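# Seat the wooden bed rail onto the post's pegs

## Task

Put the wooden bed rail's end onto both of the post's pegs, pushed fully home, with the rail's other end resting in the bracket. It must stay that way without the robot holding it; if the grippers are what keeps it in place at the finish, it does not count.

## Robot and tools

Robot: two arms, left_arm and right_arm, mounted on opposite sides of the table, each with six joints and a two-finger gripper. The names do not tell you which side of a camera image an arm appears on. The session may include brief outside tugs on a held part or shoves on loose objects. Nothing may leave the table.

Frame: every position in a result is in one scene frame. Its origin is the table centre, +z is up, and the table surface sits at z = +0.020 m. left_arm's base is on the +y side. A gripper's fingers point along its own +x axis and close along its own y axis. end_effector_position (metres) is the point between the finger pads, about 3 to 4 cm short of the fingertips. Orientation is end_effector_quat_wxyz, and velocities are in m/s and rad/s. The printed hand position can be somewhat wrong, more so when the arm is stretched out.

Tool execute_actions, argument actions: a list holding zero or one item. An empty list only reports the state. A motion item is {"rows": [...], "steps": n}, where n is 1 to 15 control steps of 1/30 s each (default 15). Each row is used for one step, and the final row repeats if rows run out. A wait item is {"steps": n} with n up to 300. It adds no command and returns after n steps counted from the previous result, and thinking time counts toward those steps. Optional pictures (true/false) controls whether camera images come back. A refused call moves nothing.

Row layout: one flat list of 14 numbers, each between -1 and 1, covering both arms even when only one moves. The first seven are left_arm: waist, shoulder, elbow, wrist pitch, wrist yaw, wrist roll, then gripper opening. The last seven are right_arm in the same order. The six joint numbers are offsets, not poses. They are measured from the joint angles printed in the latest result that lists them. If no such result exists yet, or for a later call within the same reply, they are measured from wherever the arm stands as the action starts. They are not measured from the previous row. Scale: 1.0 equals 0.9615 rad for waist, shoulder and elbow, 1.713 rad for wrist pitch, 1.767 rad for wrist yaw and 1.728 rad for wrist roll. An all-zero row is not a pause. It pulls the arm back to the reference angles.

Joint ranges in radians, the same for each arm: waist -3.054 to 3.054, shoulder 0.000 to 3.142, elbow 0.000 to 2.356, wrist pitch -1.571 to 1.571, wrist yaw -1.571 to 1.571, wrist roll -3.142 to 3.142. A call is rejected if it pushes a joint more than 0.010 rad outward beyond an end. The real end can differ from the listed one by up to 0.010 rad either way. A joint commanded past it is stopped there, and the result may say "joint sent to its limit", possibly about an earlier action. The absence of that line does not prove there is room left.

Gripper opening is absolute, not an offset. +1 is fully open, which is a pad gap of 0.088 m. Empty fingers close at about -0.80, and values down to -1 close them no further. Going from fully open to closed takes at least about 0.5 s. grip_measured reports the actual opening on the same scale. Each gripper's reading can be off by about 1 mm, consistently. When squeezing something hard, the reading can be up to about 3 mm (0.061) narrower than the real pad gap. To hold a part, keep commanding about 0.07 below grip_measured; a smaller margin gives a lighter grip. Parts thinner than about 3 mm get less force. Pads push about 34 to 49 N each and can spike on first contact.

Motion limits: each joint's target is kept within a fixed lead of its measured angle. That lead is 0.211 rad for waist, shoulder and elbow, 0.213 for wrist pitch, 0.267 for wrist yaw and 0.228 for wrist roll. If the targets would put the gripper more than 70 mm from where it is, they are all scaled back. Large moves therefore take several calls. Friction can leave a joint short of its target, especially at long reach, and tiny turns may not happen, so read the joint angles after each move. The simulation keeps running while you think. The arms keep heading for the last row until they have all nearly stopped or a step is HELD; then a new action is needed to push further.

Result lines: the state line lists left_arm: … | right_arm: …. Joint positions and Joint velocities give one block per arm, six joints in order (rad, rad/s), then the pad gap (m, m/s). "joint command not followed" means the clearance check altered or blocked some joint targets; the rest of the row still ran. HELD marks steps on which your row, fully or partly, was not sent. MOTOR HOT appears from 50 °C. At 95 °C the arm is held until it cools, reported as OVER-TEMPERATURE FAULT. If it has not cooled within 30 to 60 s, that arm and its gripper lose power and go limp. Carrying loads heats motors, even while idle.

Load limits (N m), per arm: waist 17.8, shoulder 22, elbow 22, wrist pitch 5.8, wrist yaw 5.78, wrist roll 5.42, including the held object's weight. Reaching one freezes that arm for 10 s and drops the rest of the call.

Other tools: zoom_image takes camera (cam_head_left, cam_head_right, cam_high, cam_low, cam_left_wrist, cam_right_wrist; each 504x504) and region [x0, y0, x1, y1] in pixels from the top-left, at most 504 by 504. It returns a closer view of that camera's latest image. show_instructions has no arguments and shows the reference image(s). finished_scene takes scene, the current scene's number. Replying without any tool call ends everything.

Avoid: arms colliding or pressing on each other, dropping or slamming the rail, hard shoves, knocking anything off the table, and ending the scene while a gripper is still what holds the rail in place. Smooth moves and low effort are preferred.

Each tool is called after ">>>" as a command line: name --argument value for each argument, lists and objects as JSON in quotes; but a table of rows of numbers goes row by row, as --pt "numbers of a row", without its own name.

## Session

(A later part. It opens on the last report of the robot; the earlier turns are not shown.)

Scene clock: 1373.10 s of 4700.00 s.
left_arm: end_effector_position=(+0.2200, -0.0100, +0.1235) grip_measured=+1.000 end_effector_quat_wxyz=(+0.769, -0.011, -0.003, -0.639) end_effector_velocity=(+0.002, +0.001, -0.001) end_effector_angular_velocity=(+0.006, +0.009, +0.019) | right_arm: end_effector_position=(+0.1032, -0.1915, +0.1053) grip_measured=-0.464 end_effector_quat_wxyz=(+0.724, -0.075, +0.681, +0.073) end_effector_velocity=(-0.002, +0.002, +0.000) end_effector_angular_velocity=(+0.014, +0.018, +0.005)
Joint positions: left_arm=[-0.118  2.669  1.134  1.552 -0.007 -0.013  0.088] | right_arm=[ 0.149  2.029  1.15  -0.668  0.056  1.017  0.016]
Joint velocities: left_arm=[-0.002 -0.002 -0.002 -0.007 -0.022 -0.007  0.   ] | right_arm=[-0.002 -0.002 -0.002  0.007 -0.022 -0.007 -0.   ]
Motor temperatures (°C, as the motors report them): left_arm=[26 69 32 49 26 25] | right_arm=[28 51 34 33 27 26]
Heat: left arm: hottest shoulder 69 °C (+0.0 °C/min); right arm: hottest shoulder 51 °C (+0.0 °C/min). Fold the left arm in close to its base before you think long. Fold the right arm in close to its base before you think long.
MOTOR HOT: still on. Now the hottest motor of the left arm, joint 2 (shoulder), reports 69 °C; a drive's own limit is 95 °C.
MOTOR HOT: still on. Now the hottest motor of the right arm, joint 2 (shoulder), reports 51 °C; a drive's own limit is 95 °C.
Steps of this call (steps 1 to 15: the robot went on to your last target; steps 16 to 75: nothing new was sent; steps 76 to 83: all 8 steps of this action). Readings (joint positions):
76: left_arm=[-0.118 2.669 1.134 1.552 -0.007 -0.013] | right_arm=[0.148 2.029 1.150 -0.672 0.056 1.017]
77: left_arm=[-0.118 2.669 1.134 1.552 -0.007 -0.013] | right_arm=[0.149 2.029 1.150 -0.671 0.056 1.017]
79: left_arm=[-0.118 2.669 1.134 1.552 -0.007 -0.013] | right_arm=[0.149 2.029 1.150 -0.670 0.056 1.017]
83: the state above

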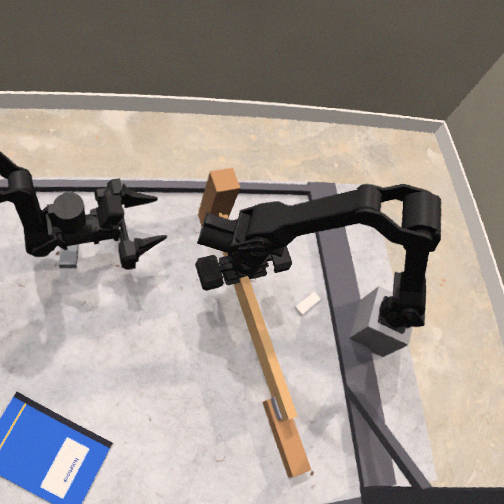

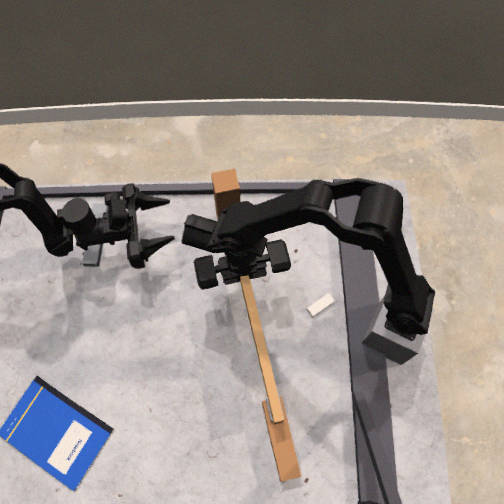

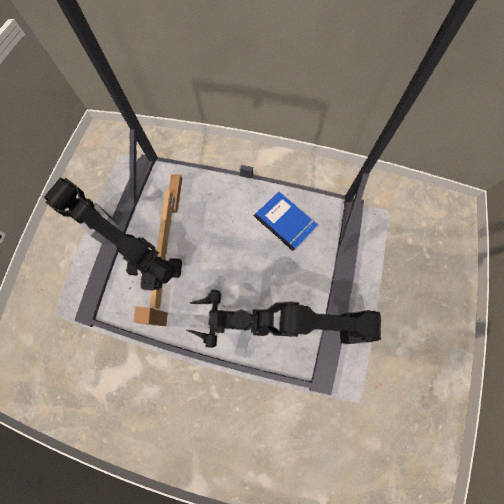

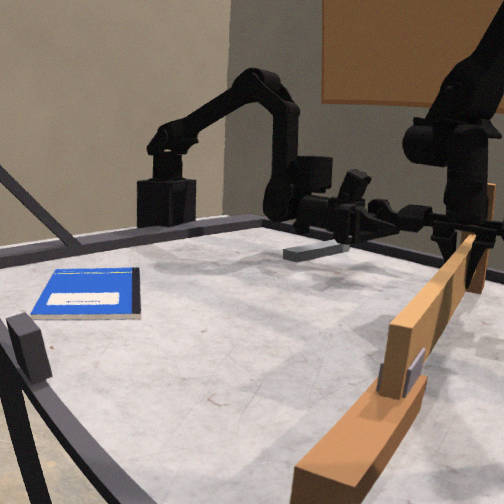

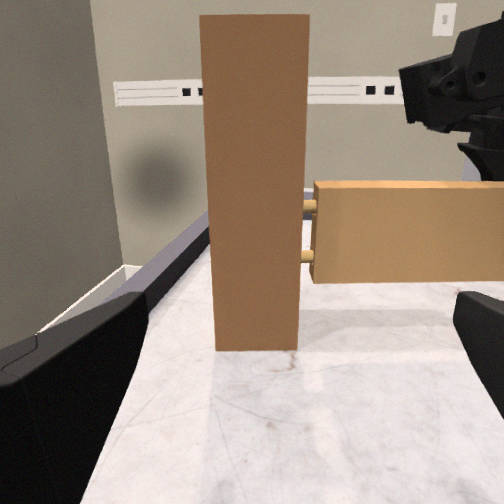

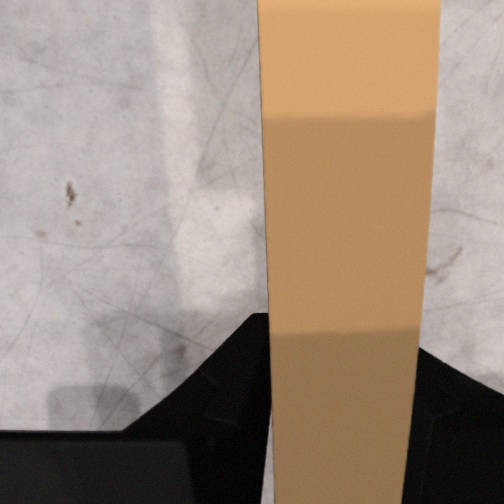

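>>> execute_actions --actions '[{"rows": [[0,0,0,0,0,0,1,0.002,0,0,-0.003,0,0,-0.8],[0,0,0,0,0,0,1,0.002,0,0,-0.003,0,0,-0.8],[0,0,0,0,0,0,1,0.002,0,0,-0.003,0,0,-0.8],[0,0,0,0,0,0,1,-0.02,-0.028,0,-0.003,0.01,-0.002,-0.8],[0,0,0,0,0,0,1,-0.02,-0.030,0,-0.003,0.01,-0.002,-0.8],[0,0,0,0,0,0,1,-0.02,-0.031,0,-0.003,0.01,-0.002,-0.8],[0,0,0,0,0,0,1,-0.02,-0.032,0,-0.003,0.01,-0.002,-0.8],[0,0,0,0,0,0,1,-0.02,-0.033,0,-0.003,0.01,-0.002,-0.8],[0,0,0,0,0,0,1,-0.02,-0.034,0,-0.003,0.01,-0.002,-0.8],[0,0,0,0,0,0,1,-0.02,-0.035,0,-0.003,0.01,-0.002,-0.8],[0,0,0,0,0,0,1,-0.02,-0.036,0,-0.003,0.01,-0.002,-0.8],[0,0,0,0,0,0,1,-0.02,-0.037,0,-0.003,0.01,-0.002,-0.8],[0,0,0,0,0,0,1,-0.02,-0.038,0,-0.003,0.01,-0.002,-0.8],[0,0,0,0,0,0,1,-0.02,-0.039,0,-0.003,0.01,-0.002,-0.8],[0,0,0,0,0,0,1,-0.02,-0.040,0,-0.003,0.01,-0.002,-0.8]], "steps": 15}]' --pictures false

Scene clock: 1379.57 s of 4700.00 s.
left_arm: end_effector_position=(+0.2200, -0.0100, +0.1235) grip_measured=+1.000 end_effector_quat_wxyz=(+0.769, -0.011, -0.003, -0.639) end_effector_velocity=(-0.005, +0.001, -0.002) end_effector_angular_velocity=(+0.011, +0.009, -0.015) | right_arm: end_effector_position=(+0.1037, -0.1914, +0.1062) grip_measured=-0.464 end_effector_quat_wxyz=(+0.725, -0.074, +0.681, +0.073) end_effector_velocity=(+0.000, +0.002, +0.006) end_effector_angular_velocity=(+0.014, +0.003, +0.005)
Joint positions: left_arm=[-0.118  2.669  1.134  1.552 -0.007 -0.013  0.088] | right_arm=[ 0.148  2.026  1.15  -0.668  0.056  1.017  0.016]
Joint velocities: left_arm=[-0.007 -0.002 -0.007 -0.007  0.007 -0.007  0.   ] | right_arm=[-0.002 -0.017  0.002 -0.007 -0.007 -0.007 -0.   ]
Motor temperatures (°C, as the motors report them): left_arm=[26 69 32 49 26 25] | right_arm=[28 52 34 32 27 26]
Heat: left arm: hottest shoulder 69 °C (+0.0 °C/min); right arm: hottest shoulder 52 °C (+1.0 °C/min). Fold the left arm in close to its base before you think long. Fold the right arm in close to its base before you think long.
MOTOR HOT: still on. Now the hottest motor of the left arm, joint 2 (shoulder), reports 69 °C; a drive's own limit is 95 °C.
MOTOR HOT: still on. Now the hottest motor of the right arm, joint 2 (shoulder), reports 52 °C; a drive's own limit is 95 °C.
Steps of this call (steps 1 to 15: the robot went on to your last target; steps 16 to 90: nothing new was sent; then 2.97 s passed at rest; steps 91 to 105: all 15 steps of this action). Readings (joint positions):
91: left_arm=[-0.118 2.669 1.134 1.552 -0.007 -0.013] | right_arm=[0.149 2.029 1.150 -0.667 0.056 1.017]
92: left_arm=[-0.118 2.669 1.134 1.552 -0.007 -0.013] | right_arm=[0.149 2.029 1.150 -0.667 0.056 1.017]
94: left_arm=[-0.118 2.669 1.134 1.552 -0.007 -0.013] | right_arm=[0.149 2.029 1.150 -0.667 0.057 1.017]
98: left_arm=[-0.118 2.669 1.134 1.552 -0.007 -0.013] | right_arm=[0.148 2.029 1.150 -0.667 0.056 1.017]
105: the state above

>>> execute_actions --actions '[{"rows": [[0,0,0,0,0,0,1,-0.02,0,0,-0.001,0.01,-0.002,-0.8],[0,0,0,0,0,0,1,-0.02,0,0,-0.002,0.01,-0.002,-0.8],[0,0,0,0,0,0,1,-0.02,0,0,-0.003,0.01,-0.002,-0.8],[0,0,0,0,0,0,1,-0.02,0,0,-0.004,0.01,-0.002,-0.8],[0,0,0,0,0,0,1,-0.02,0,0,-0.005,0.01,-0.002,-0.8],[0,0,0,0,0,0,1,-0.02,0,0,-0.006,0.01,-0.002,-0.8],[0,0,0,0,0,0,1,-0.02,0,0,-0.007,0.01,-0.002,-0.8],[0,0,0,0,0,0,1,-0.02,0,0,-0.008,0.01,-0.002,-0.8],[0,0,0,0,0,0,1,-0.02,0,0,-0.009,0.01,-0.002,-0.8],[0,0,0,0,0,0,1,-0.02,0,0,-0.010,0.01,-0.002,-0.8],[0,0,0,0,0,0,1,-0.02,0,0,-0.011,0.01,-0.002,-0.8],[0,0,0,0,0,0,1,-0.02,0,0,-0.012,0.01,-0.002,-0.8],[0,0,0,0,0,0,1,-0.02,0,0,-0.014,0.01,-0.002,-0.8]], "steps": 15}]' --pictures true

>>> zoom_image --camera "cam_left_wrist" --region '[250, 170, 390, 310]'

Scene clock: 1387.57 s of 4700.00 s.
left_arm: end_effector_position=(+0.2200, -0.0100, +0.1235) grip_measured=+1.000 end_effector_quat_wxyz=(+0.769, -0.011, -0.003, -0.639) end_effector_velocity=(+0.000, +0.000, -0.007) end_effector_angular_velocity=(+0.032, +0.028, -0.005) | right_arm: end_effector_position=(+0.1034, -0.1921, +0.1066) grip_measured=-0.464 end_effector_quat_wxyz=(+0.724, -0.075, +0.681, +0.072) end_effector_velocity=(-0.004, -0.010, -0.001) end_effector_angular_velocity=(-0.038, +0.021, +0.020)
Joint positions: left_arm=[-0.118  2.669  1.134  1.552 -0.007 -0.013  0.088] | right_arm=[ 0.148  2.025  1.15  -0.672  0.056  1.017  0.016]
Joint velocities: left_arm=[ 0.002 -0.002 -0.002 -0.037  0.007 -0.022  0.   ] | right_arm=[-0.002 -0.002 -0.007 -0.037 -0.007 -0.022 -0.   ]
Motor temperatures (°C, as the motors report them): left_arm=[26 69 32 49 26 25] | right_arm=[28 54 34 32 27 26]
Heat: left arm: hottest shoulder 69 °C (+0.0 °C/min); right arm: hottest shoulder 54 °C (+3.0 °C/min). Fold the left arm in close to its base before you think long. Fold the right arm in close to its base before you think long.
MOTOR HOT: still on. Now the hottest motor of the left arm, joint 2 (shoulder), reports 69 °C; a drive's own limit is 95 °C.
MOTOR HOT: still on. Now the hottest motor of the right arm, joint 2 (shoulder), reports 54 °C; a drive's own limit is 95 °C.
Steps of this call (steps 1 to 15: the robot went on to your last target; steps 16 to 90: nothing new was sent; then 4.50 s passed at rest; steps 91 to 105: all 15 steps of this action). Readings (joint positions):
91: left_arm=[-0.118 2.669 1.134 1.552 -0.007 -0.013] | right_arm=[0.148 2.025 1.150 -0.669 0.056 1.017]
92: left_arm=[-0.118 2.669 1.134 1.552 -0.007 -0.013] | right_arm=[0.148 2.025 1.150 -0.669 0.056 1.017]
94: left_arm=[-0.118 2.669 1.134 1.552 -0.007 -0.013] | right_arm=[0.148 2.025 1.150 -0.669 0.056 1.017]
98: left_arm=[-0.118 2.669 1.134 1.552 -0.007 -0.013] | right_arm=[0.148 2.025 1.150 -0.670 0.056 1.017]
105: the state above

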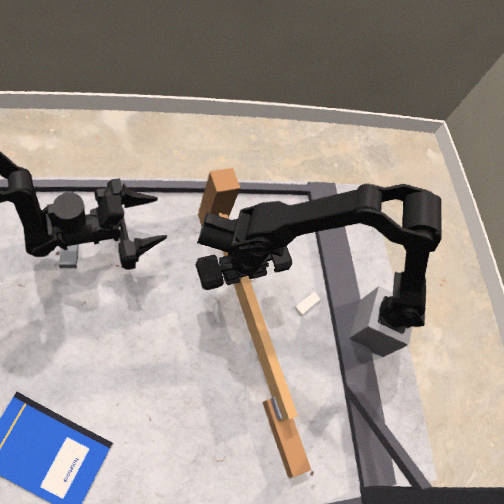

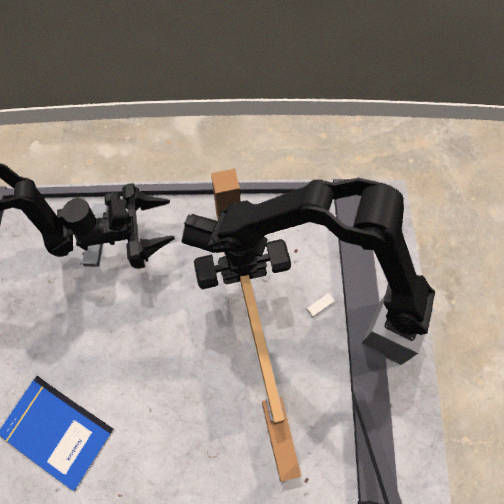

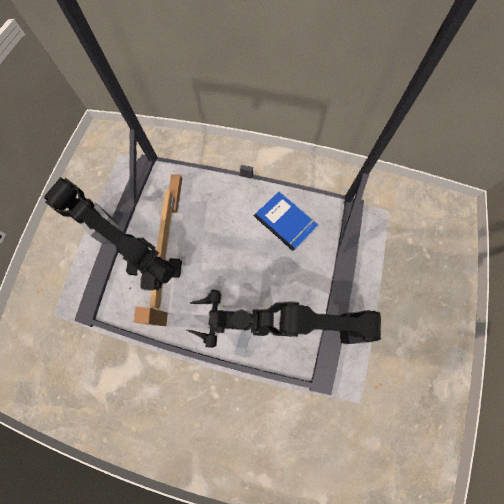

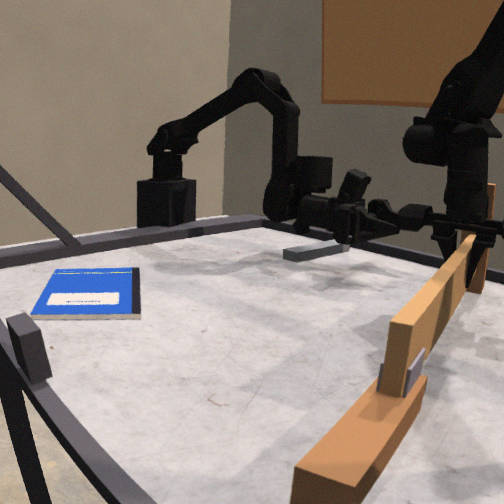

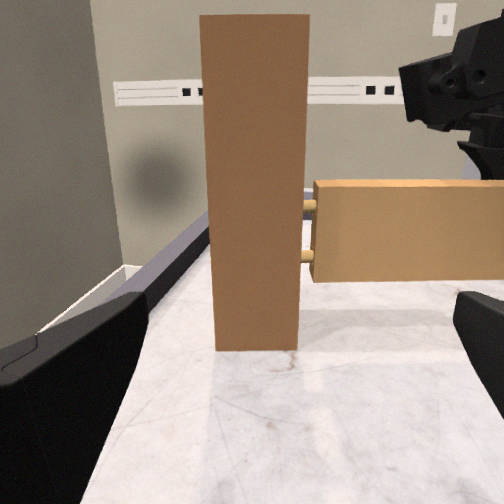

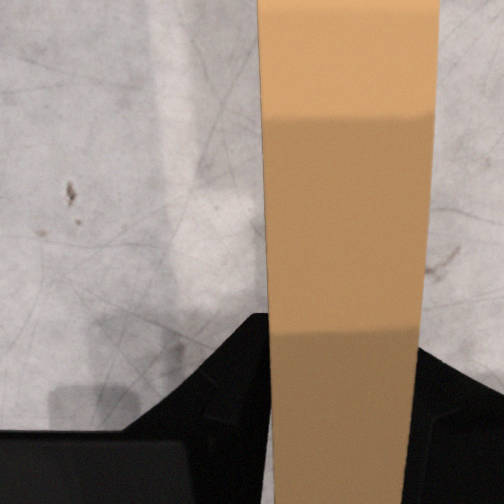

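Region (250, 170, 390, 310) of cam_left_wrist's 504x504 image, scaled by 3.600, with more detail than that image has.

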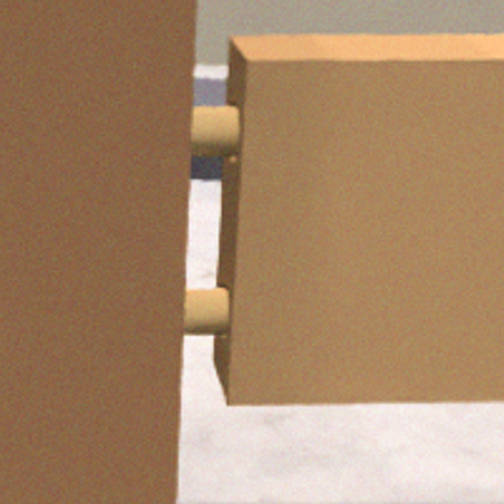

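>>> execute_actions --actions '[{"rows": [[0,0,0,0,0,0,1,0.004,0,0,0.003,0,0,-0.8]], "steps": 8}]' --pictures true

>>> zoom_image --camera "cam_left_wrist" --region '[250, 170, 390, 310]'

>>> zoom_image --camera "cam_low" --region '[330, 300, 470, 440]'

Scene clock: 1392.03 s of 4700.00 s.
left_arm: end_effector_position=(+0.2200, -0.0100, +0.1235) grip_measured=+1.000 end_effector_quat_wxyz=(+0.769, -0.011, -0.003, -0.639) end_effector_velocity=(-0.003, -0.001, -0.002) end_effector_angular_velocity=(+0.015, +0.010, -0.000) | right_arm: end_effector_position=(+0.1033, -0.1916, +0.1066) grip_measured=-0.464 end_effector_quat_wxyz=(+0.725, -0.075, +0.681, +0.073) end_effector_velocity=(-0.001, +0.002, +0.000) end_effector_angular_velocity=(+0.009, +0.004, +0.010)
Joint positions: left_arm=[-0.118  2.669  1.134  1.552 -0.007 -0.013  0.088] | right_arm=[ 0.149  2.025  1.15  -0.67   0.057  1.017  0.016]
Joint velocities: left_arm=[-0.007 -0.007 -0.002 -0.022 -0.007 -0.007  0.   ] | right_arm=[ 0.002 -0.002 -0.002  0.007 -0.007 -0.007 -0.   ]
Motor temperatures (°C, as the motors report them): left_arm=[26 69 32 49 26 25] | right_arm=[28 54 34 32 27 26]
Heat: left arm: hottest shoulder 69 °C (+0.0 °C/min); right arm: hottest shoulder 54 °C (+3.0 °C/min). Fold the left arm in close to its base before you think long. Fold the right arm in close to its base before you think long.
MOTOR HOT: still on. Now the hottest motor of the left arm, joint 2 (shoulder), reports 69 °C; a drive's own limit is 95 °C.
MOTOR HOT: still on. Now the hottest motor of the right arm, joint 2 (shoulder), reports 54 °C; a drive's own limit is 95 °C.
Steps of this call (steps 1 to 15: the robot went on to your last target; steps 16 to 90: nothing new was sent; then 1.20 s passed at rest; steps 91 to 98: all 8 steps of this action). Readings (joint positions):
91: left_arm=[-0.118 2.669 1.134 1.552 -0.007 -0.013] | right_arm=[0.149 2.025 1.150 -0.673 0.057 1.017]
92: left_arm=[-0.118 2.669 1.134 1.552 -0.007 -0.013] | right_arm=[0.149 2.025 1.150 -0.673 0.057 1.017]
94: left_arm=[-0.118 2.669 1.134 1.552 -0.007 -0.013] | right_arm=[0.149 2.025 1.150 -0.672 0.057 1.017]
98: the state above

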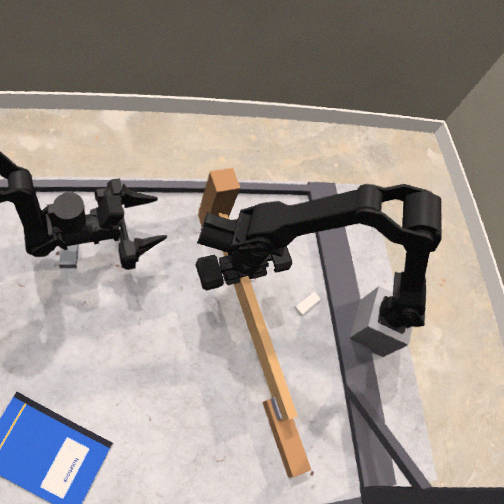

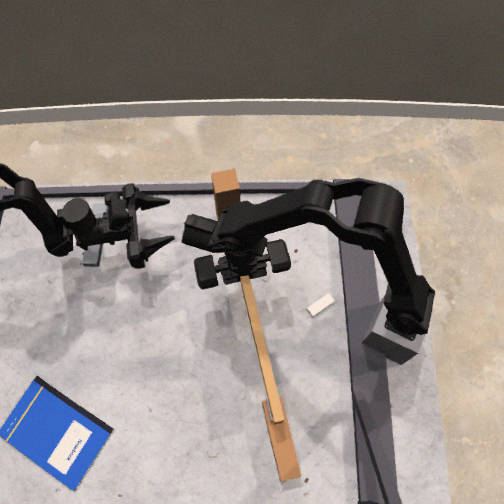

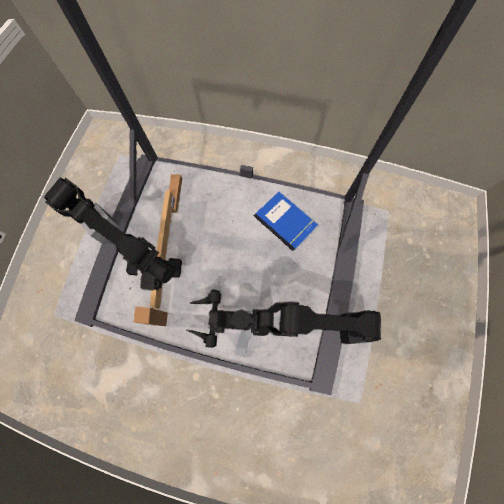

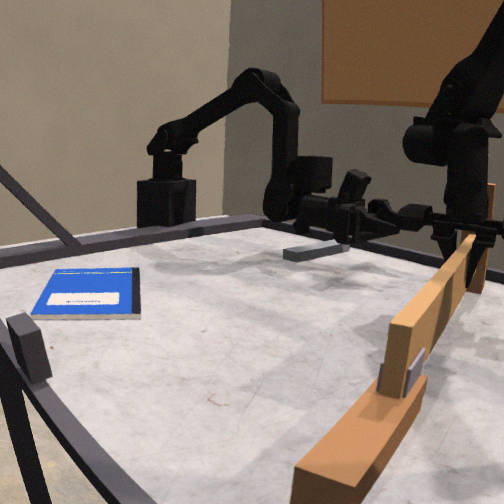

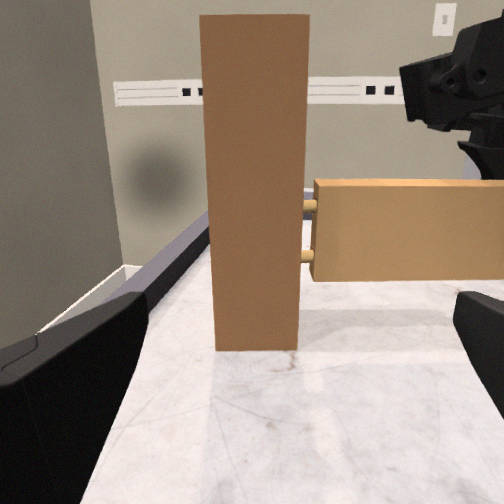

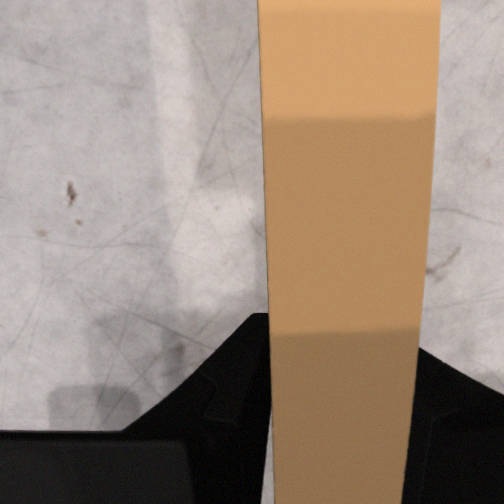

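Region (250, 170, 390, 310) of cam_left_wrist's 504x504 image, scaled by 3.600, with more detail than that image has.

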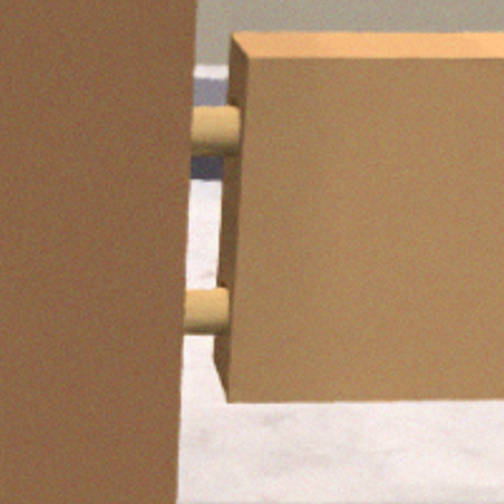

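Region (330, 300, 470, 440) of cam_low's 504x504 image, scaled by 3.600, with more detail than that image has.

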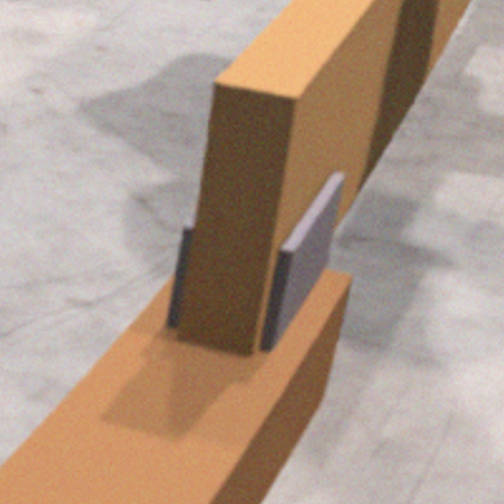

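>>> execute_actions --actions '[{"rows": [[0,0,0,0,0,0,1,-0.025,0,0,0,0.012,-0.003,-0.8]], "steps": 8}]' --pictures false

>>> execute_actions --actions '[{"rows": [[0,0,0,0,0,0,1,0.004,0,0,-0.003,0,0,-0.8],[0,0,0,0,0,0,1,0.004,0,0,-0.003,0,0,-0.8],[0,0,0,0,0,0,1,0.004,0,0,-0.003,0,0,-0.8],[0,0,0,0,0,0,1,0.004,0,0,-0.003,0,0,-0.8],[0,0,0,0,0,0,1,0.004,0,0,-0.003,0,0,-0.8],[0,0,0,0,0,0,1,0.004,0,0,-0.003,0,0,-0.8],[0,0,0,0,0,0,1,-0.025,0,0,-0.003,0.012,-0.003,-0.8]], "steps": 14}]' --pictures false

>>> execute_actions --actions '[{"rows": [[0,0,0,0,0,0,1,0.004,0,0,-0.003,0,0,-0.8],[0,0,0,0,0,0,1,0.004,0,0,-0.003,0,0,-0.8],[0,0,0,0,0,0,1,0.004,0,0,-0.003,0,0,-0.8],[0,0,0,0,0,0,1,0.004,0,0,-0.003,0,0,-0.8],[0,0,0,0,0,0,1,0.004,0,0,-0.003,0,0,-0.8],[0,0,0,0,0,0,1,0.004,0,0,-0.003,0,0,-0.8],[0,0,0,0,0,0,1,-0.025,0,0,-0.003,0.012,-0.003,-0.8]], "steps": 14}]' --pictures false

>>> execute_actions --actions '[{"rows": [[0,0,0,0,0,0,1,0.004,0,0,-0.003,0,0,-0.8],[0,0,0,0,0,0,1,0.004,0,0,-0.003,0,0,-0.8],[0,0,0,0,0,0,1,0.004,0,0,-0.003,0,0,-0.8],[0,0,0,0,0,0,1,0.004,0,0,-0.003,0,0,-0.8],[0,0,0,0,0,0,1,0.004,0,0,-0.003,0,0,-0.8],[0,0,0,0,0,0,1,0.004,0,0,-0.003,0,0,-0.8],[0,0,0,0,0,0,1,-0.025,0,0,-0.003,0.012,-0.003,-0.8]], "steps": 14}]' --pictures false

>>> execute_actions --actions '[{"rows": [[0,0,0,0,0,0,1,0.004,0,0,0,0,0,-0.8]], "steps": 5}]' --pictures false

Scene clock: 1405.90 s of 4700.00 s.
left_arm: end_effector_position=(+0.2200, -0.0100, +0.1235) grip_measured=+1.000 end_effector_quat_wxyz=(+0.769, -0.011, -0.003, -0.639) end_effector_velocity=(-0.000, +0.000, -0.004) end_effector_angular_velocity=(+0.023, -0.003, +0.005) | right_arm: end_effector_position=(+0.1036, -0.1914, +0.1066) grip_measured=-0.464 end_effector_quat_wxyz=(+0.725, -0.074, +0.681, +0.073) end_effector_velocity=(+0.001, -0.003, -0.001) end_effector_angular_velocity=(-0.014, -0.003, -0.010)
Joint positions: left_arm=[-0.118  2.669  1.134  1.552 -0.007 -0.013  0.088] | right_arm=[ 0.148  2.025  1.15  -0.669  0.057  1.017  0.016]
Joint velocities: left_arm=[-0.002 -0.002 -0.002 -0.022 -0.007  0.007  0.   ] | right_arm=[-0.002  0.002 -0.002 -0.007  0.007  0.007 -0.   ]
Motor temperatures (°C, as the motors report them): left_arm=[26 69 32 49 26 25] | right_arm=[28 53 34 31 27 26]
Heat: left arm: hottest shoulder 69 °C (+0.0 °C/min); right arm: hottest shoulder 53 °C (+2.0 °C/min). Fold the left arm in close to its base before you think long. Fold the right arm in close to its base before you think long.
MOTOR HOT: still on. Now the hottest motor of the left arm, joint 2 (shoulder), reports 69 °C; a drive's own limit is 95 °C.
MOTOR HOT: still on. Now the hottest motor of the right arm, joint 2 (shoulder), reports 53 °C; a drive's own limit is 95 °C.
Steps of this call (steps 1 to 15: the robot went on to your last target; steps 16 to 90: nothing new was sent; then 10.60 s passed at rest; steps 91 to 98: all 8 steps of this action). Readings (joint positions):
91: left_arm=[-0.118 2.669 1.134 1.552 -0.007 -0.013] | right_arm=[0.149 2.025 1.150 -0.669 0.057 1.017]
92: left_arm=[-0.118 2.669 1.134 1.552 -0.007 -0.013] | right_arm=[0.149 2.025 1.150 -0.669 0.057 1.017]
94: left_arm=[-0.118 2.669 1.134 1.552 -0.007 -0.013] | right_arm=[0.148 2.025 1.150 -0.669 0.057 1.017]
98: the state above

Scene clock: 1406.37 s of 4700.00 s.
left_arm: end_effector_position=(+0.2200, -0.0100, +0.1235) grip_measured=+1.000 end_effector_quat_wxyz=(+0.769, -0.011, -0.003, -0.639) end_effector_velocity=(-0.003, +0.002, -0.002) end_effector_angular_velocity=(+0.001, +0.007, -0.010) | right_arm: end_effector_position=(+0.1036, -0.1915, +0.1066) grip_measured=-0.464 end_effector_quat_wxyz=(+0.725, -0.074, +0.681, +0.073) end_effector_velocity=(-0.002, -0.005, +0.000) end_effector_angular_velocity=(-0.019, +0.014, +0.005)
Joint positions: left_arm=[-0.118  2.669  1.134  1.552 -0.007 -0.013  0.088] | right_arm=[ 0.148  2.025  1.15  -0.67   0.057  1.017  0.016]
Joint velocities: left_arm=[-0.002  0.002 -0.007  0.007  0.007 -0.007  0.   ] | right_arm=[-0.002 -0.002 -0.002 -0.022 -0.007 -0.007 -0.   ]
Motor temperatures (°C, as the motors report them): left_arm=[26 69 32 49 26 25] | right_arm=[28 53 34 31 27 26]
Heat: left arm: hottest shoulder 69 °C (+0.0 °C/min); right arm: hottest shoulder 53 °C (+2.0 °C/min). Fold the left arm in close to its base before you think long. Fold the right arm in close to its base before you think long.
MOTOR HOT: still on. Now the hottest motor of the left arm, joint 2 (shoulder), reports 69 °C; a drive's own limit is 95 °C.
MOTOR HOT: still on. Now the hottest motor of the right arm, joint 2 (shoulder), reports 53 °C; a drive's own limit is 95 °C.
Steps of this call (steps 1 to 14: all 14 steps of this action). Readings (joint positions):
1: left_arm=[-0.118 2.669 1.134 1.552 -0.007 -0.013] | right_arm=[0.149 2.025 1.150 -0.669 0.057 1.017]
2: left_arm=[-0.118 2.669 1.134 1.552 -0.007 -0.013] | right_arm=[0.150 2.025 1.150 -0.669 0.058 1.017]
4: left_arm=[-0.118 2.669 1.134 1.552 -0.007 -0.013] | right_arm=[0.150 2.025 1.150 -0.670 0.059 1.017]
8: left_arm=[-0.118 2.669 1.134 1.552 -0.007 -0.013] | right_arm=[0.149 2.025 1.150 -0.670 0.057 1.017]
14: the state above

Scene clock: 1406.83 s of 4700.00 s.
left_arm: end_effector_position=(+0.2200, -0.0100, +0.1235) grip_measured=+1.000 end_effector_quat_wxyz=(+0.769, -0.011, -0.003, -0.639) end_effector_velocity=(+0.002, -0.000, +0.004) end_effector_angular_velocity=(-0.013, +0.005, +0.019) | right_arm: end_effector_position=(+0.1035, -0.1915, +0.1066) grip_measured=-0.464 end_effector_quat_wxyz=(+0.725, -0.074, +0.681, +0.073) end_effector_velocity=(+0.002, +0.000, +0.000) end_effector_angular_velocity=(+0.004, -0.009, +0.005)
Joint positions: left_arm=[-0.118  2.669  1.134  1.552 -0.007 -0.013  0.088] | right_arm=[ 0.149  2.025  1.15  -0.67   0.057  1.017  0.016]
Joint velocities: left_arm=[-0.002 -0.002  0.002  0.007 -0.022 -0.007  0.   ] | right_arm=[-0.002 -0.002 -0.002  0.007  0.007 -0.007 -0.   ]
Motor temperatures (°C, as the motors report them): left_arm=[26 69 32 49 26 25] | right_arm=[28 53 34 31 27 26]
Heat: left arm: hottest shoulder 69 °C (+0.0 °C/min); right arm: hottest shoulder 53 °C (+2.0 °C/min). Fold the left arm in close to its base before you think long. Fold the right arm in close to its base before you think long.
MOTOR HOT: still on. Now the hottest motor of the left arm, joint 2 (shoulder), reports 69 °C; a drive's own limit is 95 °C.
MOTOR HOT: still on. Now the hottest motor of the right arm, joint 2 (shoulder), reports 53 °C; a drive's own limit is 95 °C.
Steps of this call (steps 1 to 14: all 14 steps of this action). Readings (joint positions):
1: left_arm=[-0.118 2.669 1.134 1.552 -0.007 -0.013] | right_arm=[0.149 2.025 1.150 -0.670 0.057 1.017]
2: left_arm=[-0.118 2.669 1.134 1.552 -0.007 -0.013] | right_arm=[0.150 2.025 1.150 -0.670 0.058 1.017]
4: left_arm=[-0.118 2.669 1.134 1.552 -0.007 -0.013] | right_arm=[0.150 2.025 1.150 -0.670 0.058 1.017]
8: left_arm=[-0.118 2.669 1.134 1.552 -0.007 -0.013] | right_arm=[0.149 2.025 1.150 -0.670 0.057 1.017]
14: the state above

Scene clock: 1407.30 s of 4700.00 s.
left_arm: end_effector_position=(+0.2200, -0.0100, +0.1235) grip_measured=+1.000 end_effector_quat_wxyz=(+0.769, -0.011, -0.003, -0.639) end_effector_velocity=(-0.000, -0.001, -0.003) end_effector_angular_velocity=(+0.015, +0.010, +0.005) | right_arm: end_effector_position=(+0.1034, -0.1916, +0.1066) grip_measured=-0.464 end_effector_quat_wxyz=(+0.725, -0.074, +0.681, +0.073) end_effector_velocity=(+0.001, -0.003, +0.000) end_effector_angular_velocity=(-0.010, -0.004, +0.005)
Joint positions: left_arm=[-0.118  2.669  1.134  1.552 -0.007 -0.013  0.088] | right_arm=[ 0.149  2.025  1.15  -0.67   0.057  1.017  0.016]
Joint velocities: left_arm=[-0.002 -0.002  0.002 -0.022 -0.007 -0.007  0.   ] | right_arm=[-0.002 -0.002 -0.002 -0.007  0.007 -0.007 -0.   ]
Motor temperatures (°C, as the motors report them): left_arm=[26 69 32 49 26 25] | right_arm=[28 53 34 31 27 26]
Heat: left arm: hottest shoulder 69 °C (+0.0 °C/min); right arm: hottest shoulder 53 °C (+2.0 °C/min). Fold the left arm in close to its base before you think long. Fold the right arm in close to its base before you think long.
MOTOR HOT: still on. Now the hottest motor of the left arm, joint 2 (shoulder), reports 69 °C; a drive's own limit is 95 °C.
MOTOR HOT: still on. Now the hottest motor of the right arm, joint 2 (shoulder), reports 53 °C; a drive's own limit is 95 °C.
Steps of this call (steps 1 to 14: all 14 steps of this action). Readings (joint positions):
1: left_arm=[-0.118 2.669 1.134 1.552 -0.007 -0.013] | right_arm=[0.149 2.025 1.150 -0.670 0.058 1.017]
2: left_arm=[-0.118 2.669 1.134 1.552 -0.007 -0.013] | right_arm=[0.150 2.025 1.150 -0.670 0.058 1.017]
4: left_arm=[-0.118 2.669 1.134 1.552 -0.007 -0.013] | right_arm=[0.150 2.025 1.150 -0.670 0.058 1.017]
8: left_arm=[-0.118 2.669 1.134 1.552 -0.007 -0.013] | right_arm=[0.149 2.025 1.150 -0.670 0.057 1.017]
14: the state above

Scene clock: 1407.47 s of 4700.00 s.
left_arm: end_effector_position=(+0.2200, -0.0100, +0.1235) grip_measured=+1.000 end_effector_quat_wxyz=(+0.769, -0.011, -0.003, -0.639) end_effector_velocity=(-0.000, +0.001, -0.002) end_effector_angular_velocity=(+0.008, +0.024, +0.004) | right_arm: end_effector_position=(+0.1032, -0.1915, +0.1066) grip_measured=-0.464 end_effector_quat_wxyz=(+0.726, -0.075, +0.680, +0.074) end_effector_velocity=(-0.001, -0.003, -0.001) end_effector_angular_velocity=(-0.010, +0.011, +0.020)
Joint positions: left_arm=[-0.118  2.669  1.134  1.552 -0.007 -0.013  0.088] | right_arm=[ 0.15   2.025  1.15  -0.67   0.059  1.017  0.016]
Joint velocities: left_arm=[-0.002 -0.002 -0.007 -0.007 -0.007 -0.022  0.   ] | right_arm=[-0.002  0.002 -0.002 -0.007 -0.007 -0.022 -0.   ]
Motor temperatures (°C, as the motors report them): left_arm=[26 69 32 49 26 25] | right_arm=[28 53 34 31 27 26]
Heat: left arm: hottest shoulder 69 °C (+0.0 °C/min); right arm: hottest shoulder 53 °C (+2.0 °C/min). Fold the left arm in close to its base before you think long. Fold the right arm in close to its base before you think long.
MOTOR HOT: still on. Now the hottest motor of the left arm, joint 2 (shoulder), reports 69 °C; a drive's own limit is 95 °C.
MOTOR HOT: still on. Now the hottest motor of the right arm, joint 2 (shoulder), reports 53 °C; a drive's own limit is 95 °C.
Steps of this call (steps 1 to 5: all 5 steps of this action). Readings (joint positions):
1: left_arm=[-0.118 2.669 1.134 1.552 -0.007 -0.013] | right_arm=[0.149 2.025 1.150 -0.670 0.058 1.017]
2: left_arm=[-0.118 2.669 1.134 1.552 -0.007 -0.013] | right_arm=[0.150 2.025 1.150 -0.670 0.058 1.017]
4: left_arm=[-0.118 2.669 1.134 1.552 -0.007 -0.013] | right_arm=[0.150 2.025 1.150 -0.670 0.059 1.017]
5: the state above

Too small; use −0.005, and lower slightly first.

>>> execute_actions --actions '[{"rows": [[0,0,0,0,0,0,1,0.002,0.010,0,-0.005,0,0,-0.8],[0,0,0,0,0,0,1,0.002,0.010,0,-0.005,0,0,-0.8],[0,0,0,0,0,0,1,0.002,0.010,0,-0.005,0,0,-0.8],[0,0,0,0,0,0,1,0.002,0.010,0,-0.005,0,0,-0.8],[0,0,0,0,0,0,1,0.002,0.010,0,-0.005,0,0,-0.8],[0,0,0,0,0,0,1,0.002,0.010,0,-0.005,0,0,-0.8],[0,0,0,0,0,0,1,-0.025,0,0,-0.003,0.012,-0.003,-0.8]], "steps": 14}]' --pictures false

>>> execute_actions --actions '[{"rows": [[0,0,0,0,0,0,1,0.004,0,0,-0.005,0,0,-0.8],[0,0,0,0,0,0,1,0.004,0,0,-0.005,0,0,-0.8],[0,0,0,0,0,0,1,0.004,0,0,-0.005,0,0,-0.8],[0,0,0,0,0,0,1,0.004,0,0,-0.005,0,0,-0.8],[0,0,0,0,0,0,1,0.004,0,0,-0.005,0,0,-0.8],[0,0,0,0,0,0,1,0.004,0,0,-0.005,0,0,-0.8],[0,0,0,0,0,0,1,-0.025,0,0,-0.003,0.012,-0.003,-0.8]], "steps": 14}]' --pictures false

>>> execute_actions --actions '[{"rows": [[0,0,0,0,0,0,1,0.004,0,0,-0.005,0,0,-0.8],[0,0,0,0,0,0,1,0.004,0,0,-0.005,0,0,-0.8],[0,0,0,0,0,0,1,0.004,0,0,-0.005,0,0,-0.8],[0,0,0,0,0,0,1,0.004,0,0,-0.005,0,0,-0.8],[0,0,0,0,0,0,1,0.004,0,0,-0.005,0,0,-0.8],[0,0,0,0,0,0,1,0.004,0,0,-0.005,0,0,-0.8],[0,0,0,0,0,0,1,-0.025,0,0,-0.003,0.012,-0.003,-0.8]], "steps": 14}]' --pictures false

>>> execute_actions --actions '[{"rows": [[0,0,0,0,0,0,1,0.004,0,0,0,0,0,-0.8]], "steps": 5}]' --pictures true

>>> zoom_image --camera "cam_left_wrist" --region '[250, 170, 390, 310]'

Scene clock: 1415.50 s of 4700.00 s.
left_arm: end_effector_position=(+0.2200, -0.0100, +0.1235) grip_measured=+1.000 end_effector_quat_wxyz=(+0.769, -0.011, -0.003, -0.639) end_effector_velocity=(-0.002, -0.000, -0.004) end_effector_angular_velocity=(+0.020, +0.011, -0.010) | right_arm: end_effector_position=(+0.1035, -0.1918, +0.1062) grip_measured=-0.464 end_effector_quat_wxyz=(+0.725, -0.075, +0.681, +0.073) end_effector_velocity=(+0.001, -0.003, -0.001) end_effector_angular_velocity=(-0.014, -0.003, -0.010)
Joint positions: left_arm=[-0.118  2.669  1.134  1.552 -0.007 -0.013  0.088] | right_arm=[ 0.149  2.026  1.15  -0.67   0.058  1.017  0.016]
Joint velocities: left_arm=[-0.002 -0.002 -0.002 -0.022  0.007 -0.007  0.   ] | right_arm=[-0.002  0.002 -0.002 -0.007  0.007  0.007 -0.   ]
Motor temperatures (°C, as the motors report them): left_arm=[26 69 32 49 26 25] | right_arm=[27 53 34 31 27 26]
Heat: left arm: hottest shoulder 69 °C (+0.0 °C/min); right arm: hottest shoulder 53 °C (+2.0 °C/min). Fold the left arm in close to its base before you think long. Fold the right arm in close to its base before you think long.
MOTOR HOT: still on. Now the hottest motor of the left arm, joint 2 (shoulder), reports 69 °C; a drive's own limit is 95 °C.
MOTOR HOT: still on. Now the hottest motor of the right arm, joint 2 (shoulder), reports 53 °C; a drive's own limit is 95 °C.
Steps of this call (steps 1 to 15: the robot went on to your last target; steps 16 to 90: nothing new was sent; then 4.57 s passed at rest; steps 91 to 104: all 14 steps of this action). Readings (joint positions):
91: left_arm=[-0.118 2.669 1.134 1.552 -0.007 -0.013] | right_arm=[0.150 2.025 1.150 -0.670 0.059 1.017]
92: left_arm=[-0.118 2.669 1.134 1.552 -0.007 -0.013] | right_arm=[0.150 2.026 1.150 -0.670 0.059 1.017]
94: left_arm=[-0.118 2.669 1.134 1.552 -0.007 -0.013] | right_arm=[0.150 2.026 1.150 -0.670 0.059 1.017]
98: left_arm=[-0.118 2.669 1.134 1.552 -0.007 -0.013] | right_arm=[0.149 2.026 1.150 -0.670 0.058 1.017]
104: the state above

Scene clock: 1415.97 s of 4700.00 s.
left_arm: end_effector_position=(+0.2200, -0.0100, +0.1235) grip_measured=+1.000 end_effector_quat_wxyz=(+0.769, -0.011, -0.003, -0.639) end_effector_velocity=(-0.000, +0.000, -0.001) end_effector_angular_velocity=(+0.003, +0.023, +0.004) | right_arm: end_effector_position=(+0.1034, -0.1919, +0.1062) grip_measured=-0.464 end_effector_quat_wxyz=(+0.725, -0.075, +0.681, +0.073) end_effector_velocity=(+0.001, -0.003, +0.000) end_effector_angular_velocity=(-0.005, +0.009, +0.000)
Joint positions: left_arm=[-0.118  2.669  1.134  1.552 -0.007 -0.013  0.088] | right_arm=[ 0.149  2.026  1.15  -0.671  0.058  1.017  0.016]
Joint velocities: left_arm=[-0.002 -0.002 -0.002 -0.007 -0.007 -0.022  0.   ] | right_arm=[-0.007 -0.002 -0.002 -0.007 -0.007 -0.007  0.   ]
Motor temperatures (°C, as the motors report them): left_arm=[26 69 32 49 26 25] | right_arm=[27 53 34 30 27 26]
Heat: left arm: hottest shoulder 69 °C (+0.0 °C/min); right arm: hottest shoulder 53 °C (+2.0 °C/min). Fold the left arm in close to its base before you think long. Fold the right arm in close to its base before you think long.
MOTOR HOT: still on. Now the hottest motor of the left arm, joint 2 (shoulder), reports 69 °C; a drive's own limit is 95 °C.
MOTOR HOT: still on. Now the hottest motor of the right arm, joint 2 (shoulder), reports 53 °C; a drive's own limit is 95 °C.
Steps of this call (steps 1 to 14: all 14 steps of this action). Readings (joint positions):
1: left_arm=[-0.118 2.669 1.134 1.552 -0.007 -0.013] | right_arm=[0.150 2.026 1.150 -0.670 0.059 1.017]
2: left_arm=[-0.118 2.669 1.134 1.552 -0.007 -0.013] | right_arm=[0.151 2.026 1.150 -0.670 0.060 1.017]
4: left_arm=[-0.118 2.669 1.134 1.552 -0.007 -0.013] | right_arm=[0.151 2.026 1.150 -0.671 0.060 1.017]
8: left_arm=[-0.118 2.669 1.134 1.552 -0.007 -0.013] | right_arm=[0.149 2.026 1.150 -0.671 0.058 1.017]
14: the state above

Scene clock: 1416.43 s of 4700.00 s.
left_arm: end_effector_position=(+0.2200, -0.0100, +0.1235) grip_measured=+1.000 end_effector_quat_wxyz=(+0.769, -0.011, -0.003, -0.639) end_effector_velocity=(-0.000, +0.001, +0.000) end_effector_angular_velocity=(+0.003, +0.023, +0.004) | right_arm: end_effector_position=(+0.1034, -0.1919, +0.1062) grip_measured=-0.464 end_effector_quat_wxyz=(+0.725, -0.075, +0.681, +0.073) end_effector_velocity=(-0.002, +0.000, +0.001) end_effector_angular_velocity=(+0.004, +0.021, +0.020)
Joint positions: left_arm=[-0.118  2.669  1.134  1.552 -0.007 -0.013  0.088] | right_arm=[ 0.149  2.026  1.15  -0.671  0.058  1.017  0.016]
Joint velocities: left_arm=[-0.002 -0.007 -0.007 -0.007 -0.007 -0.022  0.   ] | right_arm=[-0.002 -0.002  0.002 -0.007 -0.022 -0.022  0.   ]
Motor temperatures (°C, as the motors report them): left_arm=[26 69 32 49 26 25] | right_arm=[27 53 34 30 27 26]
Heat: left arm: hottest shoulder 69 °C (+0.0 °C/min); right arm: hottest shoulder 53 °C (+2.0 °C/min). Fold the left arm in close to its base before you think long. Fold the right arm in close to its base before you think long.
MOTOR HOT: still on. Now the hottest motor of the left arm, joint 2 (shoulder), reports 69 °C; a drive's own limit is 95 °C.
MOTOR HOT: still on. Now the hottest motor of the right arm, joint 2 (shoulder), reports 53 °C; a drive's own limit is 95 °C.
Steps of this call (steps 1 to 14: all 14 steps of this action). Readings (joint positions):
1: left_arm=[-0.118 2.669 1.134 1.552 -0.007 -0.013] | right_arm=[0.150 2.026 1.150 -0.671 0.059 1.017]
2: left_arm=[-0.118 2.669 1.134 1.552 -0.007 -0.013] | right_arm=[0.151 2.026 1.150 -0.671 0.060 1.017]
4: left_arm=[-0.118 2.669 1.134 1.552 -0.007 -0.013] | right_arm=[0.151 2.026 1.150 -0.671 0.060 1.017]
8: left_arm=[-0.118 2.669 1.134 1.552 -0.007 -0.013] | right_arm=[0.149 2.026 1.150 -0.671 0.058 1.017]
14: the state above

Scene clock: 1416.60 s of 4700.00 s.
left_arm: end_effector_position=(+0.2200, -0.0100, +0.1235) grip_measured=+1.000 end_effector_quat_wxyz=(+0.769, -0.011, -0.003, -0.639) end_effector_velocity=(-0.003, -0.000, -0.001) end_effector_angular_velocity=(+0.009, -0.006, +0.000) | right_arm: end_effector_position=(+0.1030, -0.1916, +0.1063) grip_measured=-0.464 end_effector_quat_wxyz=(+0.725, -0.076, +0.680, +0.073) end_effector_velocity=(-0.003, -0.001, +0.000) end_effector_angular_velocity=(-0.004, +0.009, -0.005)
Joint positions: left_arm=[-0.118  2.669  1.134  1.552 -0.007 -0.013  0.088] | right_arm=[ 0.151  2.026  1.15  -0.67   0.06   1.017  0.016]
Joint velocities: left_arm=[-0.007 -0.002 -0.002 -0.007 -0.007  0.007  0.   ] | right_arm=[ 0.002 -0.002 -0.002 -0.007 -0.007  0.007 -0.   ]
Motor temperatures (°C, as the motors report them): left_arm=[26 69 32 49 26 25] | right_arm=[27 53 34 30 27 26]
Heat: left arm: hottest shoulder 69 °C (+0.0 °C/min); right arm: hottest shoulder 53 °C (+2.0 °C/min). Fold the left arm in close to its base before you think long. Fold the right arm in close to its base before you think long.
MOTOR HOT: still on. Now the hottest motor of the left arm, joint 2 (shoulder), reports 69 °C; a drive's own limit is 95 °C.
MOTOR HOT: still on. Now the hottest motor of the right arm, joint 2 (shoulder), reports 53 °C; a drive's own limit is 95 °C.
Steps of this call (steps 1 to 5: all 5 steps of this action). Readings (joint positions):
1: left_arm=[-0.118 2.669 1.134 1.552 -0.007 -0.013] | right_arm=[0.150 2.026 1.150 -0.671 0.058 1.017]
2: left_arm=[-0.118 2.669 1.134 1.552 -0.007 -0.013] | right_arm=[0.151 2.026 1.150 -0.671 0.060 1.017]
4: left_arm=[-0.118 2.669 1.134 1.552 -0.007 -0.013] | right_arm=[0.151 2.026 1.150 -0.670 0.060 1.017]
5: the state above

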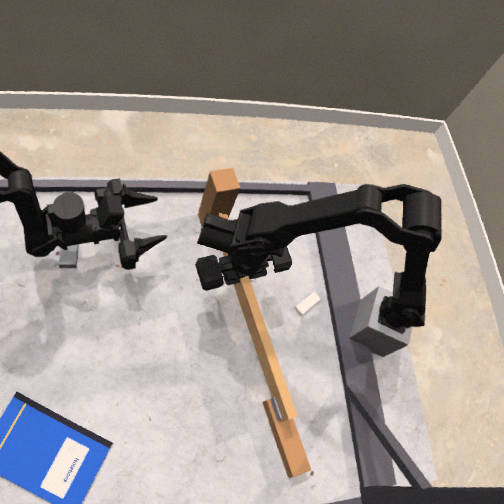

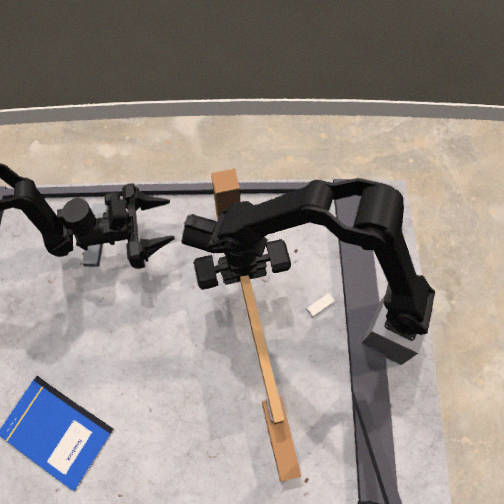

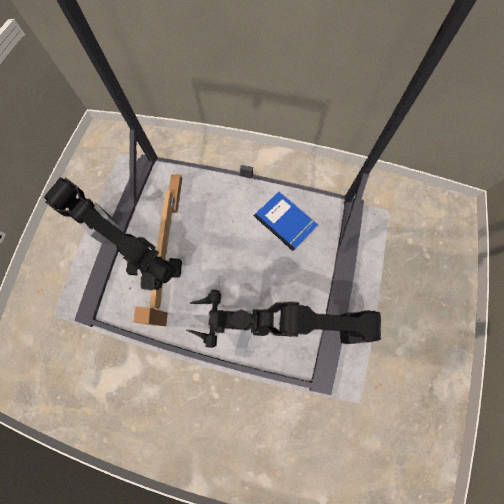

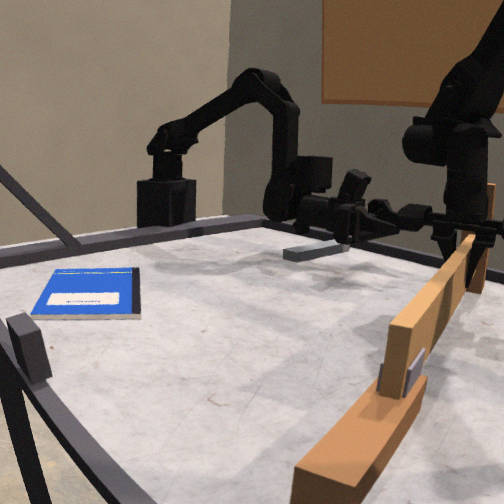

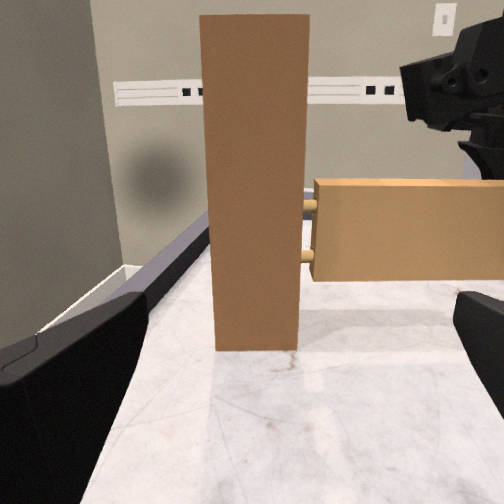

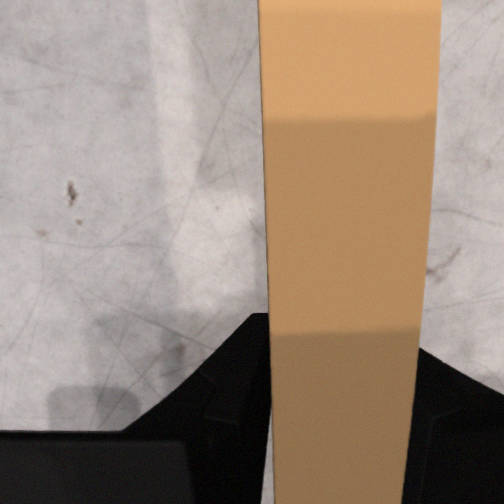

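Region (250, 170, 390, 310) of cam_left_wrist's 504x504 image, scaled by 3.600, with more detail than that image has.

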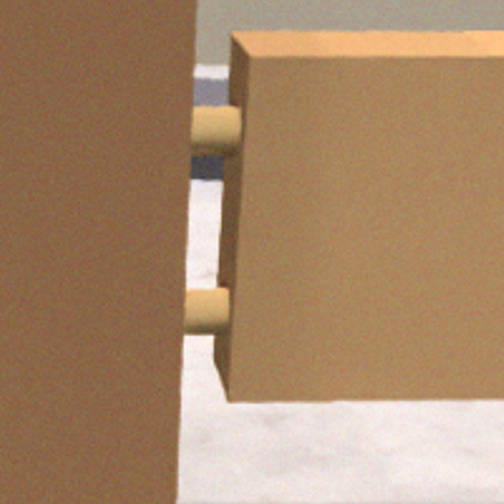

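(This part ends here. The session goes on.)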